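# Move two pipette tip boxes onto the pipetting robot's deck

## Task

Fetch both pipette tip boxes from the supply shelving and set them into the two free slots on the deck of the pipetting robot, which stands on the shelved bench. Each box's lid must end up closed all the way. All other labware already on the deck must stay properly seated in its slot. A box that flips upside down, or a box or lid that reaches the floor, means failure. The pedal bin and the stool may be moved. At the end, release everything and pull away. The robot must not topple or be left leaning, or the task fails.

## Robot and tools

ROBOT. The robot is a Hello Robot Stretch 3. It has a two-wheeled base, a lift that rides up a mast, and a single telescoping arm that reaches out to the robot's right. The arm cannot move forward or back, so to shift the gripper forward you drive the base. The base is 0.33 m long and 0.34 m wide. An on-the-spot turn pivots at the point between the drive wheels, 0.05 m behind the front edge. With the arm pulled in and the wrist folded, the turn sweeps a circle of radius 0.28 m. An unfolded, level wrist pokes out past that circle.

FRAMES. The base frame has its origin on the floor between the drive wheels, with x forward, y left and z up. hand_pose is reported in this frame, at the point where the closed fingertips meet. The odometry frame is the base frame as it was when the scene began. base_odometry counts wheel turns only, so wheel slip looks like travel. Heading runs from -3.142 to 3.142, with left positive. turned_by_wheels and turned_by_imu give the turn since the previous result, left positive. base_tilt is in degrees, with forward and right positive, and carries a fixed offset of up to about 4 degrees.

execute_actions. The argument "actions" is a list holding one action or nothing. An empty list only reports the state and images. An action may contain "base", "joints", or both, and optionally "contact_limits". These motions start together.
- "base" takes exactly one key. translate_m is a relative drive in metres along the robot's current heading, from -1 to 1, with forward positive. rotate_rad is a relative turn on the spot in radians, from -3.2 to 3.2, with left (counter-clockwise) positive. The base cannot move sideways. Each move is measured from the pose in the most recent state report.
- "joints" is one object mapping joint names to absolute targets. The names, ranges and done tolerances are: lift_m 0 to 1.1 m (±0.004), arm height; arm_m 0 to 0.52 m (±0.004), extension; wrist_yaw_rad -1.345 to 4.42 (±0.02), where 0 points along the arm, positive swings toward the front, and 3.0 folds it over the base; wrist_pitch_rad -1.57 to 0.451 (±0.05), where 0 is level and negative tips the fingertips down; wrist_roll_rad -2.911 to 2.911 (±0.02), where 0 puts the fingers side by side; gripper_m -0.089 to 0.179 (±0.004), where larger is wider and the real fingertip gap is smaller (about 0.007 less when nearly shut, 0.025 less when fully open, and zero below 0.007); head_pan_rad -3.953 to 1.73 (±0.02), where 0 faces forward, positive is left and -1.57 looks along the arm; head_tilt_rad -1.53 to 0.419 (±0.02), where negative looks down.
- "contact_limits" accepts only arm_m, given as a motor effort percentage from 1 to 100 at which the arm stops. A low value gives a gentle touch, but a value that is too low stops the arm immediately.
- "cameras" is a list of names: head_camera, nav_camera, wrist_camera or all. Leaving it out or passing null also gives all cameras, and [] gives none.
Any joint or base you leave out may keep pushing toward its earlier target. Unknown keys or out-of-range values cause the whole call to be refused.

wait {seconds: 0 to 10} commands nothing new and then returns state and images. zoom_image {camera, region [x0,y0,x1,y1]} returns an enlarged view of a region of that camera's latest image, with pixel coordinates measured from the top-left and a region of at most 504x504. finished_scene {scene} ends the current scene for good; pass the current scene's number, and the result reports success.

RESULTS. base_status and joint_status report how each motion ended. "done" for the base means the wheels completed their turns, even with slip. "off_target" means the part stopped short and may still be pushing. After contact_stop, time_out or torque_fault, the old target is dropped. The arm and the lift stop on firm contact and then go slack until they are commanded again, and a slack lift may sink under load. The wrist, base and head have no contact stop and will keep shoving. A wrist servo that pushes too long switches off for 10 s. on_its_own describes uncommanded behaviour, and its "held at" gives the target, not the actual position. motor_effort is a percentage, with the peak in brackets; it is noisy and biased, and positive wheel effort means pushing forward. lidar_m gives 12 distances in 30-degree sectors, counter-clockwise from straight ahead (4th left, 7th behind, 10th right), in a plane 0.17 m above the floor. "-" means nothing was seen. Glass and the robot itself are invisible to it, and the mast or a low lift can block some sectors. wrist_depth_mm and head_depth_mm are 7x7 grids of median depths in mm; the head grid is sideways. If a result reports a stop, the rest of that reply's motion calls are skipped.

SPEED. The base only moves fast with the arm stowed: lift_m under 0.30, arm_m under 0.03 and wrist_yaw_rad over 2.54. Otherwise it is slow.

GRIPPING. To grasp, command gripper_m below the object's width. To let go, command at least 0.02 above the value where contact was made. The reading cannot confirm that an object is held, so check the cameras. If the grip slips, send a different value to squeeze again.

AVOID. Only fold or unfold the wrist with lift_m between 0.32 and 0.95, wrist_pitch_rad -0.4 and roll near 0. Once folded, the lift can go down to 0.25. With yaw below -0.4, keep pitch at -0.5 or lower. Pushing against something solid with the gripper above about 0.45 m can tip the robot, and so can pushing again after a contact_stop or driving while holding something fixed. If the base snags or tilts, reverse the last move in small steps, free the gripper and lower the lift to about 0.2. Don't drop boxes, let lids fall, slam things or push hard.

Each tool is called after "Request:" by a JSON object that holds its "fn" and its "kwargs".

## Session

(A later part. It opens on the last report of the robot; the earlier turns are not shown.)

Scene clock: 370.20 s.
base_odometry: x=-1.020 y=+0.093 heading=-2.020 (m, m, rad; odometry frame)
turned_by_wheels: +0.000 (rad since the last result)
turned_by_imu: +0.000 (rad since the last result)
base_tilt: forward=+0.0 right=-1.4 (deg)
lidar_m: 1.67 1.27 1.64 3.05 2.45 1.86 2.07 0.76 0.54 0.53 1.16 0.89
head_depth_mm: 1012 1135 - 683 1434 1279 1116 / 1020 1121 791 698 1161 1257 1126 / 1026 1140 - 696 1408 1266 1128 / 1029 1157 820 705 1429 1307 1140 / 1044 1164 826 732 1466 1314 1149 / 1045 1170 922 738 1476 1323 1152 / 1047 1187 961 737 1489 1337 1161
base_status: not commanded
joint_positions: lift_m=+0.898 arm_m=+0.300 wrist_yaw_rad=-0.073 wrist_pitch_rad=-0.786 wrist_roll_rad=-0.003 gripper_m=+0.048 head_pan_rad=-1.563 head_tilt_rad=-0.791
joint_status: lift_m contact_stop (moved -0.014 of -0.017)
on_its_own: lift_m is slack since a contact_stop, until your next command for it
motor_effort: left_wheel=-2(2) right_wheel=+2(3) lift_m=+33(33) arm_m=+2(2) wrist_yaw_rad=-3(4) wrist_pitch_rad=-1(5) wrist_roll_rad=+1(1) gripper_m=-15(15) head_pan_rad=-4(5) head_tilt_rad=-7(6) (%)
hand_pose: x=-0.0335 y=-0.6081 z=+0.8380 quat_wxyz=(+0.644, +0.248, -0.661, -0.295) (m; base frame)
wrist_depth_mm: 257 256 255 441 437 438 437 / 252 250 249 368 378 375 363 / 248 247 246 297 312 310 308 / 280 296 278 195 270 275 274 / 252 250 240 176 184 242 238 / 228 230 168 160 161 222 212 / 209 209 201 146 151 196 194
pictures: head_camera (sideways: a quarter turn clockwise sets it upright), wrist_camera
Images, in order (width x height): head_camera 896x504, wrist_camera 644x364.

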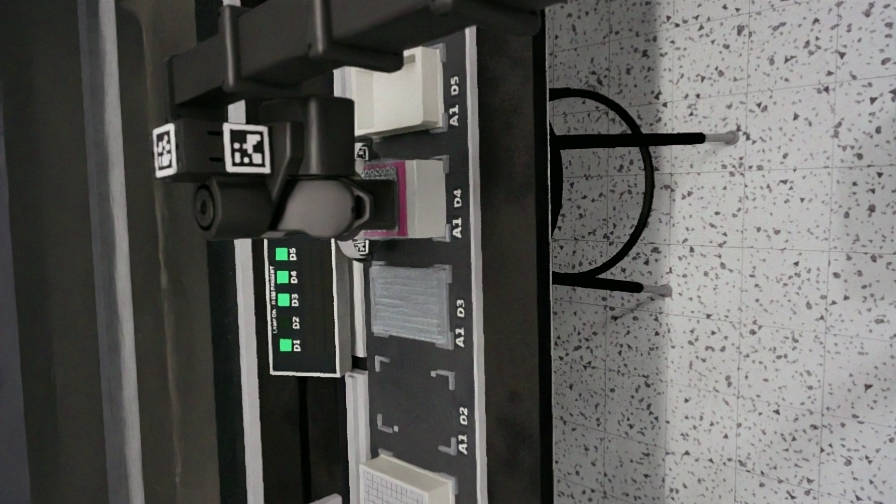

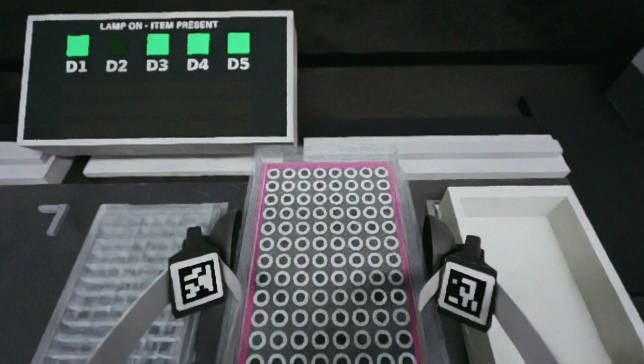

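Near wall rests on the plate; far end is down. Pull back a few mm.

Request:
{"fn": "execute_actions", "kwargs": {"actions": [{"joints":{"lift_m":0.902,"arm_m":0.294}}], "cameras": ["head_camera"]}}

Request:
{"fn": "zoom_image", "kwargs": {"camera": "head_camera", "region": [340,130,500,290]}}

Request:
{"fn": "execute_actions", "kwargs": {"actions": [{"joints":{"lift_m":0.893}}], "cameras": ["wrist_camera","head_camera"]}}

Request:
{"fn": "zoom_image", "kwargs": {"camera": "head_camera", "region": [340,130,500,290]}}

Scene clock: 378.10 s.
base_odometry: x=-1.020 y=+0.093 heading=-2.020 (m, m, rad; odometry frame)
turned_by_wheels: +0.000 (rad since the last result)
turned_by_imu: +0.000 (rad since the last result)
base_tilt: forward=+0.0 right=-1.2 (deg)
lidar_m: 1.68 1.27 1.65 3.05 2.44 1.87 2.07 0.76 0.54 0.53 1.16 0.89
head_depth_mm: 1011 1139 - 683 1420 1273 1113 / 1018 1125 786 697 1162 1259 1128 / 1023 1138 - 695 1413 1273 1133 / 1029 1157 818 704 1419 1303 1142 / 1039 1163 827 729 1465 1319 1145 / 1045 1174 923 737 1480 1321 1153 / 1050 1182 959 734 1493 1337 1165
base_status: not commanded
joint_positions: lift_m=+0.902 arm_m=+0.294 wrist_yaw_rad=-0.073 wrist_pitch_rad=-0.793 wrist_roll_rad=-0.003 gripper_m=+0.048 head_pan_rad=-1.563 head_tilt_rad=-0.791
joint_status: all done
motor_effort: left_wheel=-2(2) right_wheel=+2(3) lift_m=+42(44) arm_m=-5(3) wrist_yaw_rad=-2(3) wrist_pitch_rad=+2(3) wrist_roll_rad=+1(1) gripper_m=-15(16) head_pan_rad=-4(4) head_tilt_rad=-6(6) (%)
hand_pose: x=-0.0334 y=-0.6015 z=+0.8410 quat_wxyz=(+0.643, +0.250, -0.660, -0.297) (m; base frame)
wrist_depth_mm: 258 257 258 440 433 431 430 / 255 256 253 363 375 373 361 / 254 252 252 286 314 310 311 / 280 280 280 196 266 249 274 / 253 254 241 177 204 244 239 / 230 230 166 162 164 225 214 / 211 209 203 149 153 198 198
pictures: head_camera (sideways: a quarter turn clockwise sets it upright)
Images, in order (width x height): head_camera 896x504.

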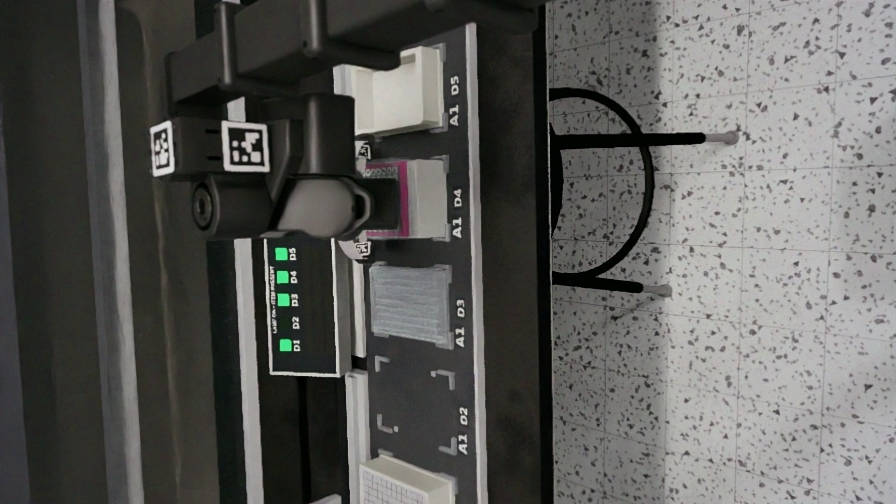

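Region (340, 130, 500, 290) of head_camera's 896x504 image, scaled by 3.150, with more detail than that image has.

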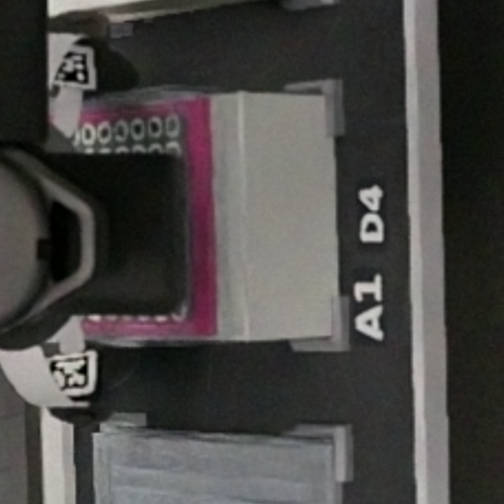

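Scene clock: 378.80 s.
base_odometry: x=-1.020 y=+0.093 heading=-2.020 (m, m, rad; odometry frame)
turned_by_wheels: +0.000 (rad since the last result)
turned_by_imu: +0.000 (rad since the last result)
base_tilt: forward=-0.1 right=-1.3 (deg)
lidar_m: 1.68 1.27 1.65 3.06 2.44 1.86 2.07 0.76 0.53 0.53 1.16 0.90
head_depth_mm: 1016 1135 - 682 1432 1275 1116 / 1016 1137 791 698 1167 1263 1124 / 1022 1150 - 695 1411 1269 1132 / 1029 1157 819 704 1419 1305 1139 / 1043 1157 829 731 1467 1316 1142 / 1043 1168 923 737 1479 1324 1151 / 1050 1187 966 735 1493 1332 1162
base_status: not commanded
joint_positions: lift_m=+0.893 arm_m=+0.294 wrist_yaw_rad=-0.073 wrist_pitch_rad=-0.793 wrist_roll_rad=-0.003 gripper_m=+0.048 head_pan_rad=-1.563 head_tilt_rad=-0.791
joint_status: all done
motor_effort: left_wheel=-2(2) right_wheel=+2(2) lift_m=+27(38) arm_m=-4(5) wrist_yaw_rad=-3(3) wrist_pitch_rad=+2(2) wrist_roll_rad=+1(1) gripper_m=-15(16) head_pan_rad=-4(5) head_tilt_rad=-6(5) (%)
hand_pose: x=-0.0334 y=-0.6015 z=+0.8326 quat_wxyz=(+0.643, +0.250, -0.660, -0.297) (m; base frame)
wrist_depth_mm: 254 251 251 412 423 418 416 / 248 248 248 352 363 362 331 / 247 246 246 279 292 280 299 / 271 272 266 188 258 248 266 / 244 244 232 169 179 234 231 / 222 223 157 154 156 215 206 / 202 202 191 141 145 190 192
pictures: head_camera (sideways: a quarter turn clockwise sets it upright), wrist_camera
Images, in order (width x height): head_camera 896x504, wrist_camera 644x364.

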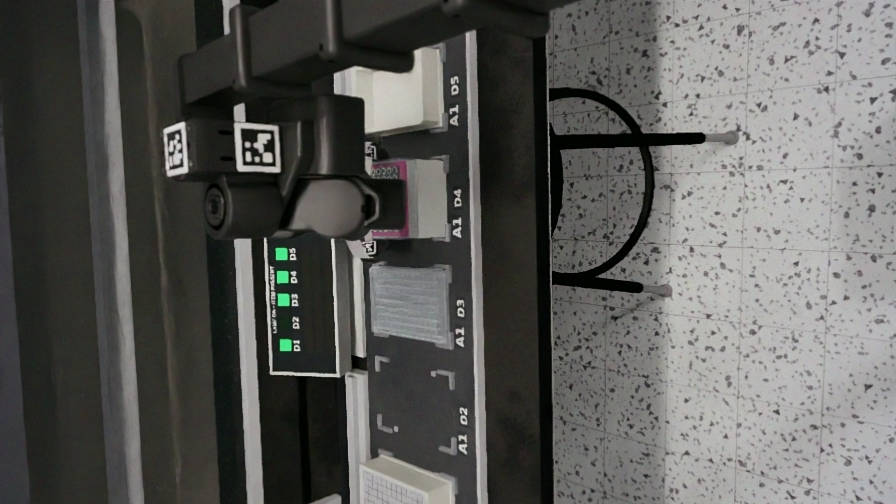

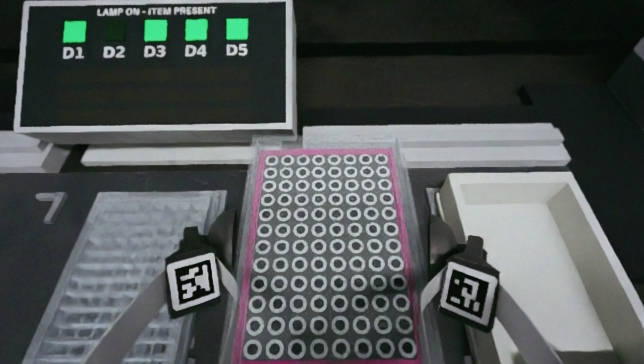

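Region (340, 130, 500, 290) of head_camera's 896x504 image, scaled by 3.150, with more detail than that image has.

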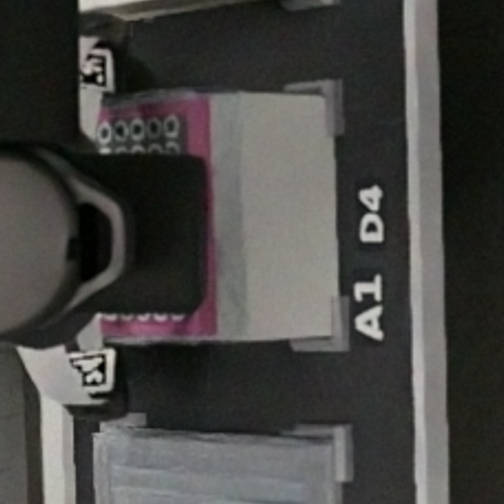

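Request:
{"fn": "execute_actions", "kwargs": {"actions": [{"joints":{"gripper_m":0.12}}], "cameras": []}}

Request:
{"fn": "execute_actions", "kwargs": {"actions": [{"joints":{"lift_m":0.935}}], "cameras": []}}

Request:
{"fn": "execute_actions", "kwargs": {"actions": [{"joints":{"arm_m":0.1}}], "cameras": ["wrist_camera"]}}

Request:
{"fn": "execute_actions", "kwargs": {"actions": [{"base":{"rotate_rad":-0.989},"joints":{"arm_m":0.003,"wrist_yaw_rad":0.15,"gripper_m":0.14}}], "cameras": []}}

Request:
{"fn": "execute_actions", "kwargs": {"actions": [{"base":{"translate_m":-1.0},"joints":{"lift_m":0.70}}], "cameras": []}}

Request:
{"fn": "execute_actions", "kwargs": {"actions": [{"base":{"translate_m":-0.994}}], "cameras": []}}

Request:
{"fn": "execute_actions", "kwargs": {"actions": [{"base":{"rotate_rad":-0.602}}], "cameras": []}}

Request:
{"fn": "execute_actions", "kwargs": {"actions": [{"base":{"translate_m":-0.11},"joints":{"arm_m":0.33}}], "cameras": ["wrist_camera","head_camera"]}}

Scene clock: 395.47 s.
base_odometry: x=-1.020 y=+0.093 heading=-2.020 (m, m, rad; odometry frame)
turned_by_wheels: +0.000 (rad since the last result)
turned_by_imu: -0.001 (rad since the last result)
base_tilt: forward=+0.0 right=-1.3 (deg)
lidar_m: 1.68 1.27 1.65 3.05 2.45 1.87 2.07 0.76 0.54 0.53 1.16 0.89
head_depth_mm: 1013 1134 - 681 1436 1274 1118 / 1015 1144 791 698 1162 1252 1125 / 1020 1151 - 695 1411 1271 1130 / 1029 1157 819 705 1423 1302 1140 / 1040 1161 826 730 1471 1315 1143 / 1045 1167 921 738 1476 1323 1152 / 1052 1184 963 735 1492 1335 1161
base_status: not commanded
joint_positions: lift_m=+0.893 arm_m=+0.294 wrist_yaw_rad=-0.073 wrist_pitch_rad=-0.796 wrist_roll_rad=-0.003 gripper_m=+0.120 head_pan_rad=-1.563 head_tilt_rad=-0.791
joint_status: all done
motor_effort: left_wheel=-2(2) right_wheel=+2(2) lift_m=+29(28) arm_m=-4(4) wrist_yaw_rad=-2(3) wrist_pitch_rad=+3(3) wrist_roll_rad=+1(1) gripper_m=+1(82) head_pan_rad=-4(4) head_tilt_rad=-6(6) (%)
hand_pose: x=-0.0334 y=-0.6007 z=+0.8319 quat_wxyz=(+0.642, +0.251, -0.660, -0.298) (m; base frame)
wrist_depth_mm: 249 250 250 408 417 411 414 / 246 246 247 352 359 359 328 / 246 248 251 280 278 278 297 / 270 268 262 186 250 237 257 / 244 243 235 168 224 234 228 / 220 225 186 153 157 215 205 / 204 201 191 140 142 188 191
pictures: none
No camera images: the call's "cameras" was empty. Leave "cameras" out to get every camera's image.

Scene clock: 396.67 s.
base_odometry: x=-1.020 y=+0.093 heading=-2.020 (m, m, rad; odometry frame)
turned_by_wheels: +0.000 (rad since the last result)
turned_by_imu: +0.000 (rad since the last result)
base_tilt: forward=+0.0 right=-1.3 (deg)
lidar_m: 1.68 1.27 1.64 3.04 2.45 1.87 2.07 0.76 0.53 0.53 1.16 0.90
head_depth_mm: 1015 - 818 697 1420 1277 1116 / 1016 - 823 699 1156 1259 1126 / 1019 - - 694 1415 1268 1129 / 1027 1159 819 704 1423 1302 1135 / 1038 1163 827 729 1466 1316 1144 / 1044 1174 923 737 1474 1322 1150 / 1050 1182 963 735 1497 1331 1163
base_status: not commanded
joint_positions: lift_m=+0.935 arm_m=+0.294 wrist_yaw_rad=-0.073 wrist_pitch_rad=-0.797 wrist_roll_rad=-0.003 gripper_m=+0.120 head_pan_rad=-1.563 head_tilt_rad=-0.791
joint_status: all done
motor_effort: left_wheel=-2(2) right_wheel=+2(2) lift_m=+42(45) arm_m=-3(4) wrist_yaw_rad=-3(2) wrist_pitch_rad=+3(3) wrist_roll_rad=+1(1) gripper_m=+0(0) head_pan_rad=-5(5) head_tilt_rad=-6(6) (%)
hand_pose: x=-0.0334 y=-0.6005 z=+0.8733 quat_wxyz=(+0.642, +0.251, -0.660, -0.298) (m; base frame)
wrist_depth_mm: 269 289 288 470 465 455 455 / 352 284 284 415 424 420 406 / 316 280 280 349 371 362 336 / 311 329 325 309 309 310 314 / 290 291 283 213 267 266 286 / 264 269 257 195 251 251 259 / 244 238 238 179 226 228 240
pictures: none
No camera images: the call's "cameras" was empty. Leave "cameras" out to get every camera's image.

Scene clock: 399.33 s.
base_odometry: x=-1.020 y=+0.093 heading=-2.020 (m, m, rad; odometry frame)
turned_by_wheels: +0.000 (rad since the last result)
turned_by_imu: +0.000 (rad since the last result)
base_tilt: forward=+0.0 right=-1.3 (deg)
lidar_m: 1.67 1.27 1.64 3.04 2.44 1.86 2.07 0.76 0.54 0.53 1.15 0.90
head_depth_mm: 1012 1126 - - 1420 1273 1113 / 1018 1140 - - 1398 1257 1124 / 1018 1147 981 - 1439 1270 1132 / 1028 1158 819 720 1421 1307 1141 / 1042 1163 828 729 1467 1317 1147 / 1049 1172 921 739 1483 1323 1153 / 1049 1190 959 737 1493 1342 1167
base_status: not commanded
joint_positions: lift_m=+0.935 arm_m=+0.100 wrist_yaw_rad=-0.074 wrist_pitch_rad=-0.798 wrist_roll_rad=-0.003 gripper_m=+0.120 head_pan_rad=-1.563 head_tilt_rad=-0.791
joint_status: all done
motor_effort: left_wheel=-2(2) right_wheel=+2(2) lift_m=+43(42) arm_m=-4(6) wrist_yaw_rad=-2(2) wrist_pitch_rad=+4(4) wrist_roll_rad=+1(1) gripper_m=+0(0) head_pan_rad=-5(5) head_tilt_rad=-6(6) (%)
hand_pose: x=-0.0335 y=-0.4066 z=+0.8733 quat_wxyz=(+0.642, +0.251, -0.660, -0.298) (m; base frame)
wrist_depth_mm: 505 404 396 391 498 459 428 / 410 415 409 305 385 408 405 / 364 363 358 297 350 355 368 / 322 320 321 320 318 317 330 / 306 303 303 301 300 304 298 / 287 287 286 282 284 283 281 / - 984 983 991 973 970 745
pictures: wrist_camera
Images, in order (width x height): wrist_camera 644x364.

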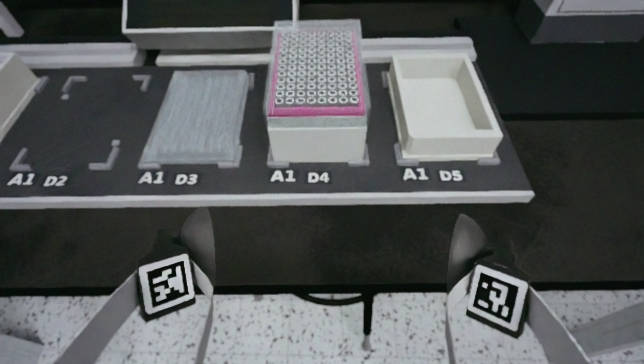

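Scene clock: 401.83 s.
base_odometry: x=-1.020 y=+0.093 heading=-3.009 (m, m, rad; odometry frame)
turned_by_wheels: -0.989 (rad since the last result)
turned_by_imu: -0.974 (rad since the last result)
base_tilt: forward=+0.0 right=-1.3 (deg)
lidar_m: 1.18 0.89 1.68 1.27 1.78 3.05 2.45 1.86 2.07 0.76 0.53 0.66
head_depth_mm: 1885 2119 2223 1913 - - 1097 / 2017 2269 2234 1843 - - 1090 / 2014 2336 2257 1870 - - 1109 / 1752 1985 930 1086 1488 1281 1140 / 1541 1719 938 817 1574 1315 1149 / 1384 1514 952 758 1514 1321 1154 / 1242 1333 960 764 666 1304 1153
base_status: done
joint_positions: lift_m=+0.935 arm_m=+0.003 wrist_yaw_rad=+0.148 wrist_pitch_rad=-0.798 wrist_roll_rad=-0.003 gripper_m=+0.140 head_pan_rad=-1.563 head_tilt_rad=-0.791
joint_status: all done
motor_effort: left_wheel=+3(8) right_wheel=-4(9) lift_m=+43(42) arm_m=-4(3) wrist_yaw_rad=+2(4) wrist_pitch_rad=+3(4) wrist_roll_rad=+1(1) gripper_m=+1(76) head_pan_rad=-4(5) head_tilt_rad=-6(6) (%)
hand_pose: x=+0.0023 y=-0.3083 z=+0.8733 quat_wxyz=(+0.671, +0.323, -0.628, -0.225) (m; base frame)
wrist_depth_mm: 485 481 503 497 - - - / 420 436 431 617 - - - / 363 383 495 - - - - / 338 420 - - - - - / 386 - - - - - - / - - - - - - - / 977 978 - 990 977 954 976
pictures: none
No camera images: the call's "cameras" was empty. Leave "cameras" out to get every camera's image.

Scene clock: 413.30 s.
base_odometry: x=-0.029 y=+0.226 heading=-3.009 (m, m, rad; odometry frame)
turned_by_wheels: +0.000 (rad since the last result)
turned_by_imu: -0.004 (rad since the last result)
base_tilt: forward=+0.0 right=-1.3 (deg)
lidar_m: 1.85 2.30 1.68 1.82 2.32 2.29 1.46 1.01 1.36 1.59 2.02 1.26
head_depth_mm: 1323 1489 1709 1778 1488 1301 - / 1412 1603 1860 1805 1499 1310 - / 1508 1724 2033 1808 1516 1349 - / 1629 1895 2140 1833 1525 1333 1129 / 1754 2057 2261 1855 1543 1319 1148 / 1923 2296 2353 1876 1552 1322 1157 / 2061 2271 2367 1895 1568 1332 1164
base_status: done
joint_positions: lift_m=+0.700 arm_m=+0.003 wrist_yaw_rad=+0.148 wrist_pitch_rad=-0.798 wrist_roll_rad=-0.003 gripper_m=+0.140 head_pan_rad=-1.563 head_tilt_rad=-0.791
joint_status: all done
motor_effort: left_wheel=+3(5) right_wheel=-3(9) lift_m=+30(38) arm_m=-4(4) wrist_yaw_rad=+2(1) wrist_pitch_rad=+4(4) wrist_roll_rad=+1(1) gripper_m=+0(1) head_pan_rad=-4(5) head_tilt_rad=-6(6) (%)
hand_pose: x=+0.0023 y=-0.3082 z=+0.6387 quat_wxyz=(+0.671, +0.323, -0.628, -0.225) (m; base frame)
wrist_depth_mm: - - - - - - - / - - - - - - - / - - - - - - - / - - - - 997 - 994 / 911 928 915 911 900 916 920 / 829 - 833 836 813 - 811 / 753 752 755 754 758 748 748
pictures: none
No camera images: the call's "cameras" was empty. Leave "cameras" out to get every camera's image.

Scene clock: 424.63 s.
base_odometry: x=+0.956 y=+0.358 heading=-3.009 (m, m, rad; odometry frame)
turned_by_wheels: +0.000 (rad since the last result)
turned_by_imu: -0.004 (rad since the last result)
base_tilt: forward=+0.0 right=-1.3 (deg)
lidar_m: 2.57 2.31 2.27 1.91 1.54 1.94 1.10 0.48 0.85 0.69 0.69 2.13
head_depth_mm: 708 606 500 1003 864 773 - / 789 671 509 1043 871 1184 - / 834 682 537 1054 897 1268 - / 786 694 580 1065 956 1277 1128 / 696 705 848 991 1167 1309 1147 / 620 658 763 973 1541 1319 1154 / 562 645 1897 1896 1570 1334 1164
base_status: done
joint_positions: lift_m=+0.700 arm_m=+0.003 wrist_yaw_rad=+0.148 wrist_pitch_rad=-0.798 wrist_roll_rad=-0.003 gripper_m=+0.140 head_pan_rad=-1.563 head_tilt_rad=-0.791
joint_status: not commanded
motor_effort: left_wheel=+3(3) right_wheel=-3(9) lift_m=+30(29) arm_m=-4(4) wrist_yaw_rad=+2(2) wrist_pitch_rad=+4(4) wrist_roll_rad=+1(1) gripper_m=+1(1) head_pan_rad=-4(5) head_tilt_rad=-6(6) (%)
hand_pose: x=+0.0023 y=-0.3082 z=+0.6387 quat_wxyz=(+0.671, +0.323, -0.628, -0.225) (m; base frame)
wrist_depth_mm: - - 487 487 486 482 482 / - - 625 429 416 413 412 / - - - 714 365 365 362 / - - 995 894 348 324 323 / 931 933 927 845 802 304 290 / 825 - 833 812 732 - 269 / 764 755 750 775 702 669 268
pictures: none
No camera images: the call's "cameras" was empty. Leave "cameras" out to get every camera's image.

Scene clock: 426.57 s.
base_odometry: x=+0.956 y=+0.358 heading=+2.673 (m, m, rad; odometry frame)
turned_by_wheels: -0.602 (rad since the last result)
turned_by_imu: -0.593 (rad since the last result)
base_tilt: forward=+0.0 right=-1.3 (deg)
lidar_m: 2.13 2.57 2.33 2.27 2.06 1.54 1.53 1.17 0.48 0.68 0.69 0.69
head_depth_mm: 712 630 501 953 866 917 - / 717 669 507 965 870 1182 - / 718 682 513 998 876 802 - / 720 640 520 1007 888 1155 1126 / 721 680 527 1017 896 1181 1138 / 723 682 534 1025 901 1190 1148 / 554 638 542 1040 911 1200 1156
base_status: done
joint_positions: lift_m=+0.700 arm_m=+0.003 wrist_yaw_rad=+0.148 wrist_pitch_rad=-0.798 wrist_roll_rad=-0.003 gripper_m=+0.140 head_pan_rad=-1.563 head_tilt_rad=-0.791
joint_status: not commanded
motor_effort: left_wheel=+3(7) right_wheel=-4(9) lift_m=+29(29) arm_m=-4(4) wrist_yaw_rad=+2(2) wrist_pitch_rad=+4(4) wrist_roll_rad=+1(1) gripper_m=+0(0) head_pan_rad=-5(4) head_tilt_rad=-6(6) (%)
hand_pose: x=+0.0023 y=-0.3082 z=+0.6387 quat_wxyz=(+0.671, +0.323, -0.628, -0.225) (m; base frame)
wrist_depth_mm: 495 491 491 490 480 426 456 / 428 424 421 420 417 414 410 / 373 371 366 366 365 361 362 / 594 364 339 328 326 324 323 / 693 818 838 802 326 302 292 / 841 - 748 741 747 - 374 / 765 771 762 737 706 659 728
pictures: none
No camera images: the call's "cameras" was empty. Leave "cameras" out to get every camera's image.

Scene clock: 430.20 s.
base_odometry: x=+1.054 y=+0.308 heading=+2.673 (m, m, rad; odometry frame)
turned_by_wheels: +0.000 (rad since the last result)
turned_by_imu: -0.001 (rad since the last result)
base_tilt: forward=+0.0 right=-1.3 (deg)
lidar_m: 2.23 2.68 2.34 2.28 2.00 1.43 1.43 1.16 0.43 0.66 0.74 0.78
head_depth_mm: 577 585 501 570 628 - - / 711 639 506 475 854 1110 1114 / 713 683 513 479 878 1169 1124 / 717 694 520 985 888 1176 1132 / 718 704 527 1017 895 1185 1138 / 719 648 534 1029 904 1198 1146 / 722 732 541 1037 909 1203 1154
base_status: done
joint_positions: lift_m=+0.700 arm_m=+0.330 wrist_yaw_rad=+0.149 wrist_pitch_rad=-0.798 wrist_roll_rad=-0.003 gripper_m=+0.140 head_pan_rad=-1.563 head_tilt_rad=-0.791
joint_status: all done
motor_effort: left_wheel=+3(5) right_wheel=-4(9) lift_m=+29(30) arm_m=+2(5) wrist_yaw_rad=+1(2) wrist_pitch_rad=+4(4) wrist_roll_rad=+1(1) gripper_m=+0(0) head_pan_rad=-5(4) head_tilt_rad=-6(6) (%)
hand_pose: x=+0.0024 y=-0.6345 z=+0.6387 quat_wxyz=(+0.671, +0.323, -0.628, -0.225) (m; base frame)
wrist_depth_mm: 381 356 327 309 291 276 256 / 419 403 386 358 331 310 284 / 370 368 366 364 273 347 286 / 330 331 327 325 243 319 274 / 297 301 295 290 225 296 263 / 269 - 268 268 257 - 252 / 249 246 245 246 245 240 232
pictures: head_camera (sideways: a quarter turn clockwise sets it upright), wrist_camera
Images, in order (width x height): head_camera 896x504, wrist_camera 644x364.

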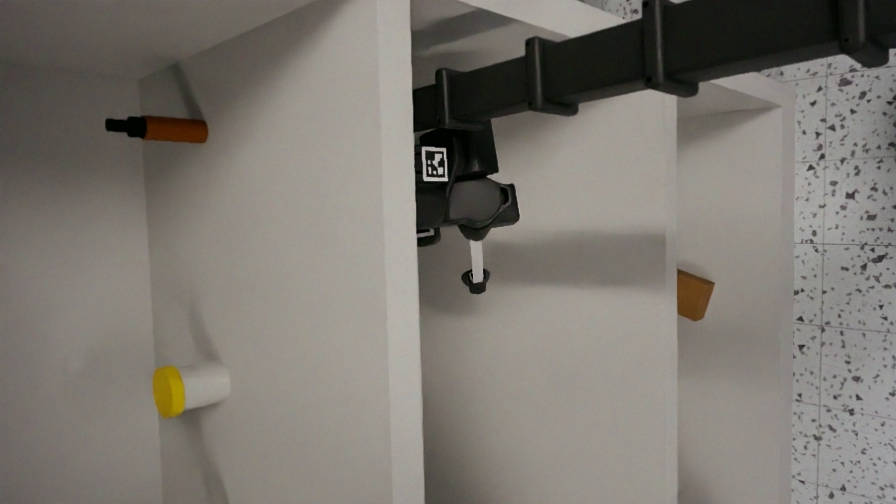

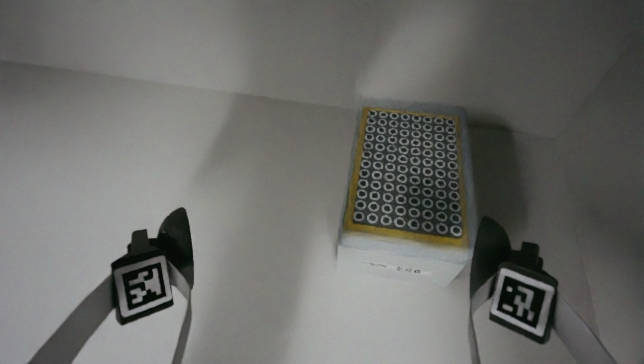

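Request:
{"fn": "execute_actions", "kwargs": {"actions": [{"base":{"translate_m":-0.01},"joints":{"arm_m":0.42,"wrist_yaw_rad":-0.07,"lift_m":0.69}}], "cameras": ["wrist_camera"]}}

Scene clock: 503.40 s.
base_odometry: x=+1.063 y=+0.304 heading=+2.673 (m, m, rad; odometry frame)
turned_by_wheels: +0.000 (rad since the last result)
turned_by_imu: -0.001 (rad since the last result)
base_tilt: forward=+0.0 right=-1.3 (deg)
lidar_m: 2.24 2.69 2.34 2.28 1.99 1.42 1.43 1.16 0.42 0.66 0.88 0.78
head_depth_mm: 544 556 486 543 634 - - / 711 644 506 477 855 1053 1118 / 714 680 513 957 878 1168 1125 / 715 693 519 983 887 1175 1131 / 717 706 527 1018 893 1186 1138 / 719 641 534 1028 902 1198 1151 / 720 731 542 1040 911 1199 1156
base_status: done
joint_positions: lift_m=+0.690 arm_m=+0.420 wrist_yaw_rad=-0.068 wrist_pitch_rad=-0.798 wrist_roll_rad=-0.003 gripper_m=+0.140 head_pan_rad=-1.563 head_tilt_rad=-0.791
joint_status: all done
motor_effort: left_wheel=+2(5) right_wheel=-3(11) lift_m=+30(29) arm_m=+2(3) wrist_yaw_rad=-2(3) wrist_pitch_rad=+4(4) wrist_roll_rad=+1(1) gripper_m=+1(1) head_pan_rad=-4(4) head_tilt_rad=-6(6) (%)
hand_pose: x=-0.0326 y=-0.7259 z=+0.6287 quat_wxyz=(+0.643, +0.253, -0.659, -0.297) (m; base frame)
wrist_depth_mm: 203 204 204 204 203 204 189 / 234 236 235 234 234 234 190 / 278 277 278 279 279 268 191 / 311 312 312 311 313 289 191 / 285 288 282 209 274 271 191 / 259 - 253 191 250 - 190 / 241 237 233 174 227 230 182
pictures: wrist_camera
Images, in order (width x height): wrist_camera 644x364.

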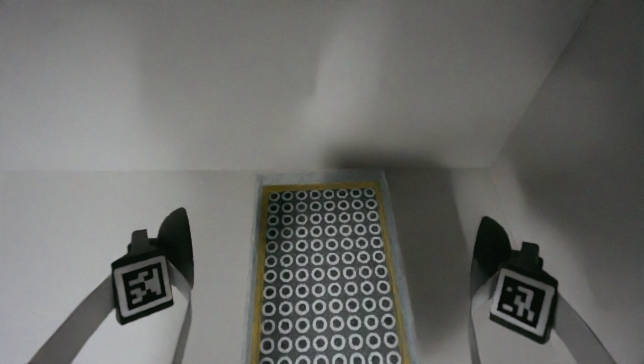

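Same height as pink; small yaw fixes both.

Request:
{"fn": "execute_actions", "kwargs": {"actions": [{"joints":{"lift_m":0.644,"wrist_yaw_rad":-0.045}}], "cameras": ["wrist_camera"]}}

Request:
{"fn": "execute_actions", "kwargs": {"actions": [{"joints":{"gripper_m":0.05}}], "cameras": []}}

Request:
{"fn": "execute_actions", "kwargs": {"actions": [{"joints":{"lift_m":0.685}}], "cameras": ["wrist_camera"]}}

Request:
{"fn": "execute_actions", "kwargs": {"actions": [{"base":{"translate_m":0.2},"joints":{"arm_m":0.22}}], "cameras": []}}

Request:
{"fn": "execute_actions", "kwargs": {"actions": [{"joints":{"lift_m":0.610}}], "cameras": []}}

Request:
{"fn": "execute_actions", "kwargs": {"actions": [{"joints":{"gripper_m":0.14}}], "cameras": []}}

Request:
{"fn": "execute_actions", "kwargs": {"actions": [{"joints":{"lift_m":0.675}}], "cameras": ["wrist_camera"]}}

Request:
{"fn": "execute_actions", "kwargs": {"actions": [{"base":{"translate_m":-0.2},"joints":{"arm_m":0.427}}], "cameras": []}}

Request:
{"fn": "execute_actions", "kwargs": {"actions": [{"joints":{"lift_m":0.628}}], "cameras": ["wrist_camera"]}}

Scene clock: 516.17 s.
base_odometry: x=+1.063 y=+0.304 heading=+2.673 (m, m, rad; odometry frame)
turned_by_wheels: +0.000 (rad since the last result)
turned_by_imu: -0.001 (rad since the last result)
base_tilt: forward=+0.0 right=-1.3 (deg)
lidar_m: 2.25 2.68 2.34 2.28 1.99 1.42 1.43 1.16 0.43 0.66 0.89 0.78
head_depth_mm: 544 555 487 551 644 1296 - / 709 643 506 476 854 1066 1112 / 713 679 513 479 881 1164 1126 / 716 694 520 983 886 1176 1131 / 717 706 527 1017 893 1183 1139 / 719 641 534 1025 905 1191 1149 / 720 733 542 1039 913 1204 1153
base_status: not commanded
joint_positions: lift_m=+0.644 arm_m=+0.420 wrist_yaw_rad=-0.047 wrist_pitch_rad=-0.798 wrist_roll_rad=-0.003 gripper_m=+0.140 head_pan_rad=-1.563 head_tilt_rad=-0.791
joint_status: all done
motor_effort: left_wheel=+2(3) right_wheel=-3(3) lift_m=+30(30) arm_m=+2(2) wrist_yaw_rad=+3(3) wrist_pitch_rad=+4(4) wrist_roll_rad=+1(1) gripper_m=+0(0) head_pan_rad=-5(4) head_tilt_rad=-6(6) (%)
hand_pose: x=-0.0292 y=-0.7261 z=+0.5827 quat_wxyz=(+0.646, +0.260, -0.657, -0.290) (m; base frame)
wrist_depth_mm: 207 207 205 203 202 201 191 / 240 238 237 236 233 232 197 / 276 276 274 259 268 263 196 / 258 257 252 175 243 253 197 / 233 237 227 158 164 232 196 / 212 - 203 144 145 - 195 / 196 193 187 132 133 188 184
pictures: wrist_camera
Images, in order (width x height): wrist_camera 644x364.

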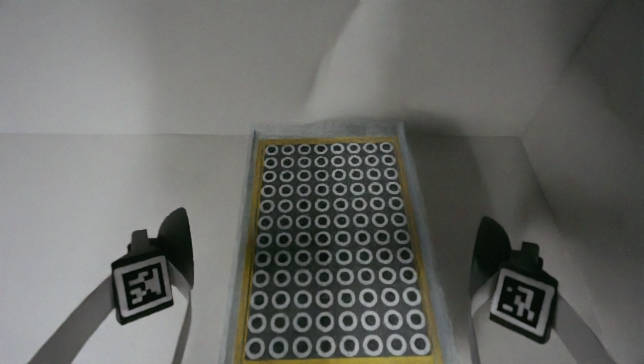

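Scene clock: 517.57 s.
base_odometry: x=+1.063 y=+0.304 heading=+2.673 (m, m, rad; odometry frame)
turned_by_wheels: +0.000 (rad since the last result)
turned_by_imu: +0.000 (rad since the last result)
base_tilt: forward=+0.0 right=-1.3 (deg)
lidar_m: 2.24 2.68 2.34 2.28 1.98 1.42 1.43 1.16 0.42 0.66 0.89 0.78
head_depth_mm: 544 555 486 550 644 1298 - / 712 644 507 476 855 1070 1113 / 713 680 512 479 877 1169 1124 / 715 693 519 983 891 1175 1133 / 715 705 526 1014 894 1184 1138 / 719 641 533 1027 903 1196 1149 / 720 732 541 1038 911 1203 1155
base_status: not commanded
joint_positions: lift_m=+0.644 arm_m=+0.420 wrist_yaw_rad=-0.047 wrist_pitch_rad=-0.798 wrist_roll_rad=-0.003 gripper_m=+0.051 head_pan_rad=-1.563 head_tilt_rad=-0.791
joint_status: all done
motor_effort: left_wheel=+2(3) right_wheel=-2(3) lift_m=+29(30) arm_m=+2(2) wrist_yaw_rad=+3(3) wrist_pitch_rad=+4(4) wrist_roll_rad=+1(1) gripper_m=-16(91) head_pan_rad=-5(5) head_tilt_rad=-6(6) (%)
hand_pose: x=-0.0292 y=-0.7261 z=+0.5827 quat_wxyz=(+0.646, +0.260, -0.657, -0.290) (m; base frame)
wrist_depth_mm: 207 206 206 204 203 201 190 / 240 239 237 234 234 232 197 / 276 276 273 260 267 264 197 / 259 258 250 175 244 253 196 / 232 232 163 158 161 229 196 / 211 214 146 144 145 209 195 / 194 194 136 132 134 189 185
pictures: none
No camera images: the call's "cameras" was empty. Leave "cameras" out to get every camera's image.

Scene clock: 518.77 s.
base_odometry: x=+1.063 y=+0.304 heading=+2.673 (m, m, rad; odometry frame)
turned_by_wheels: +0.000 (rad since the last result)
turned_by_imu: +0.000 (rad since the last result)
base_tilt: forward=+0.0 right=-1.3 (deg)
lidar_m: 2.24 2.68 2.33 2.28 1.99 1.42 1.43 1.16 0.42 0.66 0.89 0.78
head_depth_mm: 543 555 487 543 634 - - / 709 642 506 476 855 1058 1122 / 712 680 514 957 879 1168 1125 / 714 694 520 983 887 1176 1131 / 718 707 527 1019 894 1187 1140 / 718 640 533 1026 903 1194 1144 / 721 733 541 1038 912 1205 1154
base_status: not commanded
joint_positions: lift_m=+0.685 arm_m=+0.420 wrist_yaw_rad=-0.047 wrist_pitch_rad=-0.799 wrist_roll_rad=-0.003 gripper_m=+0.051 head_pan_rad=-1.563 head_tilt_rad=-0.791
joint_status: all done
motor_effort: left_wheel=+2(2) right_wheel=-2(3) lift_m=+43(44) arm_m=+2(2) wrist_yaw_rad=+2(3) wrist_pitch_rad=+4(4) wrist_roll_rad=+1(1) gripper_m=-15(15) head_pan_rad=-4(4) head_tilt_rad=-6(6) (%)
hand_pose: x=-0.0292 y=-0.7259 z=+0.6231 quat_wxyz=(+0.646, +0.260, -0.656, -0.290) (m; base frame)
wrist_depth_mm: 208 207 207 204 203 202 190 / 239 238 237 235 235 232 196 / 286 282 282 277 276 266 196 / 309 308 309 231 302 290 196 / 279 277 275 203 269 267 196 / 252 257 242 184 191 246 196 / 232 231 226 170 175 225 195
pictures: wrist_camera
Images, in order (width x height): wrist_camera 644x364.

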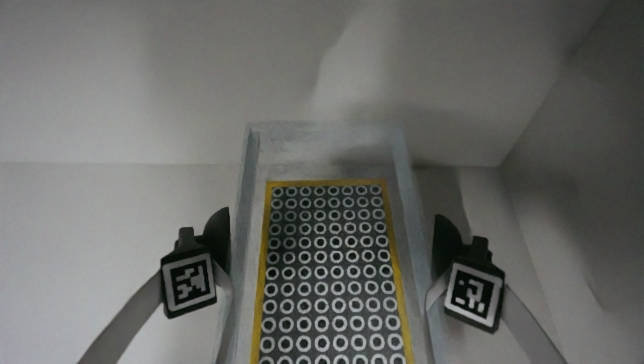

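Scene clock: 522.23 s.
base_odometry: x=+0.885 y=+0.394 heading=+2.673 (m, m, rad; odometry frame)
turned_by_wheels: +0.000 (rad since the last result)
turned_by_imu: +0.000 (rad since the last result)
base_tilt: forward=+0.0 right=-1.3 (deg)
lidar_m: 2.05 2.50 2.33 2.27 2.12 1.63 1.61 0.55 0.54 0.67 0.65 0.63
head_depth_mm: 715 660 500 974 881 - - / 719 669 506 999 - 1163 1122 / 720 626 513 1058 - 1170 1127 / 723 691 519 1032 866 1183 1134 / 712 643 527 1018 894 1183 1142 / 556 654 534 1026 903 1192 1153 / 727 732 541 1039 908 1092 1161
base_status: done
joint_positions: lift_m=+0.685 arm_m=+0.220 wrist_yaw_rad=-0.046 wrist_pitch_rad=-0.799 wrist_roll_rad=-0.003 gripper_m=+0.051 head_pan_rad=-1.563 head_tilt_rad=-0.791
joint_status: all done
motor_effort: left_wheel=+3(8) right_wheel=-3(5) lift_m=+43(43) arm_m=-4(3) wrist_yaw_rad=+1(3) wrist_pitch_rad=+4(4) wrist_roll_rad=+1(1) gripper_m=-16(15) head_pan_rad=-5(4) head_tilt_rad=-6(6) (%)
hand_pose: x=-0.0290 y=-0.5265 z=+0.6230 quat_wxyz=(+0.646, +0.261, -0.656, -0.290) (m; base frame)
wrist_depth_mm: 434 431 430 422 425 346 406 / 402 393 394 393 389 300 293 / 348 347 346 344 341 319 324 / 309 309 308 306 303 303 302 / 278 279 281 276 274 273 273 / 253 257 252 251 251 252 247 / 232 231 231 230 229 226 228
pictures: none
No camera images: the call's "cameras" was empty. Leave "cameras" out to get every camera's image.

Scene clock: 523.83 s.
base_odometry: x=+0.885 y=+0.394 heading=+2.673 (m, m, rad; odometry frame)
turned_by_wheels: +0.000 (rad since the last result)
turned_by_imu: +0.000 (rad since the last result)
base_tilt: forward=+0.0 right=-1.3 (deg)
lidar_m: 2.05 2.50 2.33 2.27 2.12 1.62 1.61 0.55 0.54 0.67 0.65 0.63
head_depth_mm: 715 660 500 975 866 1140 - / 718 671 506 979 - 1158 1112 / 720 628 513 1027 - 1176 1124 / 722 692 520 1033 888 1178 1137 / 711 644 527 1018 894 1185 1146 / 557 654 534 1027 903 1198 1154 / 730 733 540 1035 908 1098 1160
base_status: not commanded
joint_positions: lift_m=+0.610 arm_m=+0.220 wrist_yaw_rad=-0.046 wrist_pitch_rad=-0.799 wrist_roll_rad=-0.003 gripper_m=+0.051 head_pan_rad=-1.563 head_tilt_rad=-0.791
joint_status: all done
motor_effort: left_wheel=+3(3) right_wheel=-4(3) lift_m=+28(39) arm_m=-3(4) wrist_yaw_rad=+1(1) wrist_pitch_rad=+4(5) wrist_roll_rad=+1(1) gripper_m=-16(15) head_pan_rad=-5(4) head_tilt_rad=-6(6) (%)
hand_pose: x=-0.0290 y=-0.5264 z=+0.5485 quat_wxyz=(+0.646, +0.261, -0.656, -0.290) (m; base frame)
wrist_depth_mm: 323 323 316 319 315 293 224 / 278 278 276 272 272 263 254 / 243 242 241 241 240 237 236 / 217 215 215 214 212 212 212 / 195 194 198 193 193 191 191 / 177 180 176 176 175 176 173 / 162 162 161 161 160 158 159
pictures: none
No camera images: the call's "cameras" was empty. Leave "cameras" out to get every camera's image.

Scene clock: 525.23 s.
base_odometry: x=+0.885 y=+0.394 heading=+2.673 (m, m, rad; odometry frame)
turned_by_wheels: +0.000 (rad since the last result)
turned_by_imu: +0.000 (rad since the last result)
base_tilt: forward=+0.0 right=-1.3 (deg)
lidar_m: 2.04 2.50 2.34 2.27 2.12 1.62 1.61 0.55 0.54 0.67 0.65 0.63
head_depth_mm: 716 661 500 973 865 1139 - / 717 671 507 980 - 1159 1116 / 720 628 513 1024 - 1177 1127 / 722 692 521 1034 891 1176 1137 / 710 643 527 1015 894 1179 1147 / 557 655 534 1031 904 1195 1157 / 727 733 541 1038 913 1096 1160
base_status: not commanded
joint_positions: lift_m=+0.610 arm_m=+0.220 wrist_yaw_rad=-0.046 wrist_pitch_rad=-0.796 wrist_roll_rad=-0.003 gripper_m=+0.140 head_pan_rad=-1.563 head_tilt_rad=-0.791
joint_status: all done
motor_effort: left_wheel=+2(3) right_wheel=-3(4) lift_m=+28(29) arm_m=-3(4) wrist_yaw_rad=+1(1) wrist_pitch_rad=+3(4) wrist_roll_rad=+1(1) gripper_m=+0(83) head_pan_rad=-5(4) head_tilt_rad=-6(6) (%)
hand_pose: x=-0.0290 y=-0.5270 z=+0.5489 quat_wxyz=(+0.646, +0.260, -0.657, -0.289) (m; base frame)
wrist_depth_mm: 325 321 322 317 317 294 224 / 279 276 274 274 272 262 254 / 243 242 242 240 238 236 236 / 217 216 215 214 212 211 212 / 194 198 194 193 192 195 191 / 177 - 176 176 175 - 174 / - 162 161 161 160 158 159
pictures: none
No camera images: the call's "cameras" was empty. Leave "cameras" out to get every camera's image.

Scene clock: 526.67 s.
base_odometry: x=+0.885 y=+0.394 heading=+2.673 (m, m, rad; odometry frame)
turned_by_wheels: +0.000 (rad since the last result)
turned_by_imu: +0.000 (rad since the last result)
base_tilt: forward=+0.0 right=-1.3 (deg)
lidar_m: 2.05 2.50 2.33 2.27 2.12 1.62 1.61 0.55 0.54 0.67 0.65 0.63
head_depth_mm: 715 660 500 974 873 - - / 718 671 507 997 - 1162 1116 / 722 627 513 1053 - 1165 1124 / 723 691 520 1038 868 1176 1133 / 710 643 527 1018 894 1189 1139 / 557 654 534 1029 904 1191 1150 / 728 733 541 1037 910 1094 1161
base_status: not commanded
joint_positions: lift_m=+0.675 arm_m=+0.220 wrist_yaw_rad=-0.046 wrist_pitch_rad=-0.797 wrist_roll_rad=-0.003 gripper_m=+0.140 head_pan_rad=-1.563 head_tilt_rad=-0.791
joint_status: all done
motor_effort: left_wheel=+2(3) right_wheel=-3(3) lift_m=+43(45) arm_m=-4(4) wrist_yaw_rad=+1(1) wrist_pitch_rad=+4(3) wrist_roll_rad=+1(1) gripper_m=+0(1) head_pan_rad=-4(5) head_tilt_rad=-6(6) (%)
hand_pose: x=-0.0290 y=-0.5268 z=+0.6133 quat_wxyz=(+0.646, +0.260, -0.657, -0.289) (m; base frame)
wrist_depth_mm: 422 420 414 415 416 322 398 / 382 378 380 377 376 295 276 / 334 333 334 330 328 316 310 / 298 298 295 294 294 292 288 / 268 273 266 266 264 269 261 / 244 - 241 241 241 - 239 / 225 223 222 222 220 216 219
pictures: wrist_camera
Images, in order (width x height): wrist_camera 644x364.

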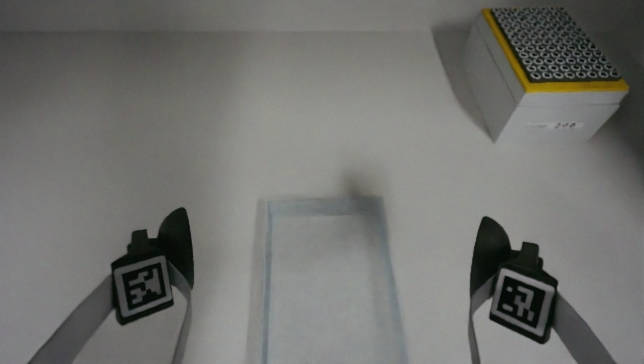

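Scene clock: 530.07 s.
base_odometry: x=+1.063 y=+0.304 heading=+2.673 (m, m, rad; odometry frame)
turned_by_wheels: +0.000 (rad since the last result)
turned_by_imu: +0.000 (rad since the last result)
base_tilt: forward=+0.0 right=-1.3 (deg)
lidar_m: 2.25 2.68 2.33 2.27 1.99 1.42 1.43 1.17 0.42 0.66 0.89 0.78
head_depth_mm: 544 556 487 551 639 - - / 711 643 506 476 853 1062 1120 / 714 680 513 955 878 1165 1124 / 714 694 519 982 887 1182 1132 / 719 705 526 1014 893 1184 1141 / 719 641 534 1027 903 1194 1146 / 721 732 541 1041 909 1197 1157
base_status: done
joint_positions: lift_m=+0.675 arm_m=+0.427 wrist_yaw_rad=-0.046 wrist_pitch_rad=-0.798 wrist_roll_rad=-0.003 gripper_m=+0.140 head_pan_rad=-1.563 head_tilt_rad=-0.791
joint_status: all done
motor_effort: left_wheel=+3(4) right_wheel=-3(10) lift_m=+43(42) arm_m=+2(2) wrist_yaw_rad=+1(1) wrist_pitch_rad=+4(4) wrist_roll_rad=+1(1) gripper_m=+0(1) head_pan_rad=-4(4) head_tilt_rad=-6(6) (%)
hand_pose: x=-0.0290 y=-0.7332 z=+0.6133 quat_wxyz=(+0.646, +0.260, -0.657, -0.289) (m; base frame)
wrist_depth_mm: 199 198 198 196 195 193 187 / 232 231 229 227 224 223 197 / 276 274 269 267 266 263 197 / 298 294 295 218 290 281 197 / 268 273 264 192 258 261 196 / 243 - 237 175 231 - 197 / 225 222 218 160 165 215 186
pictures: none
No camera images: the call's "cameras" was empty. Leave "cameras" out to get every camera's image.

Scene clock: 531.33 s.
base_odometry: x=+1.063 y=+0.304 heading=+2.673 (m, m, rad; odometry frame)
turned_by_wheels: +0.000 (rad since the last result)
turned_by_imu: +0.000 (rad since the last result)
base_tilt: forward=+0.0 right=-1.3 (deg)
lidar_m: 2.24 2.69 2.34 2.28 1.99 1.42 1.43 1.16 0.43 0.66 0.89 0.78
head_depth_mm: 544 556 487 550 657 1298 - / 711 643 507 622 842 1102 1106 / 712 679 513 478 879 1169 1125 / 715 693 519 984 889 1176 1136 / 719 708 526 1018 894 1184 1140 / 719 640 534 1028 903 1193 1146 / 721 732 540 1038 907 1204 1151
base_status: not commanded
joint_positions: lift_m=+0.628 arm_m=+0.427 wrist_yaw_rad=-0.046 wrist_pitch_rad=-0.798 wrist_roll_rad=-0.003 gripper_m=+0.140 head_pan_rad=-1.563 head_tilt_rad=-0.791
joint_status: all done
motor_effort: left_wheel=+3(3) right_wheel=-3(3) lift_m=+29(38) arm_m=+2(2) wrist_yaw_rad=+2(1) wrist_pitch_rad=+4(3) wrist_roll_rad=+1(1) gripper_m=+0(0) head_pan_rad=-5(5) head_tilt_rad=-6(5) (%)
hand_pose: x=-0.0290 y=-0.7332 z=+0.5667 quat_wxyz=(+0.646, +0.260, -0.657, -0.289) (m; base frame)
wrist_depth_mm: 200 198 198 197 196 194 188 / 231 230 228 227 226 224 198 / 260 260 258 179 251 252 198 / 238 237 230 155 162 234 198 / 215 218 205 140 142 215 196 / 195 - 132 127 129 - 187 / - 178 121 117 118 173 174
pictures: wrist_camera
Images, in order (width x height): wrist_camera 644x364.

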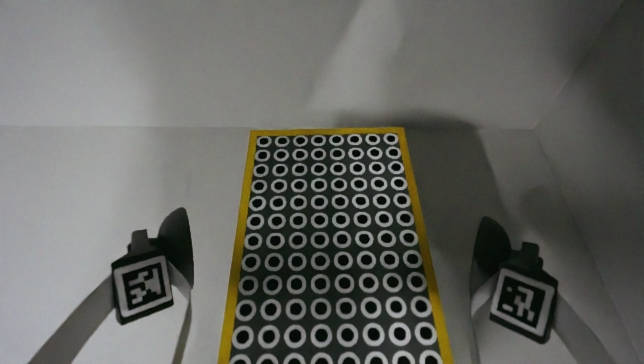

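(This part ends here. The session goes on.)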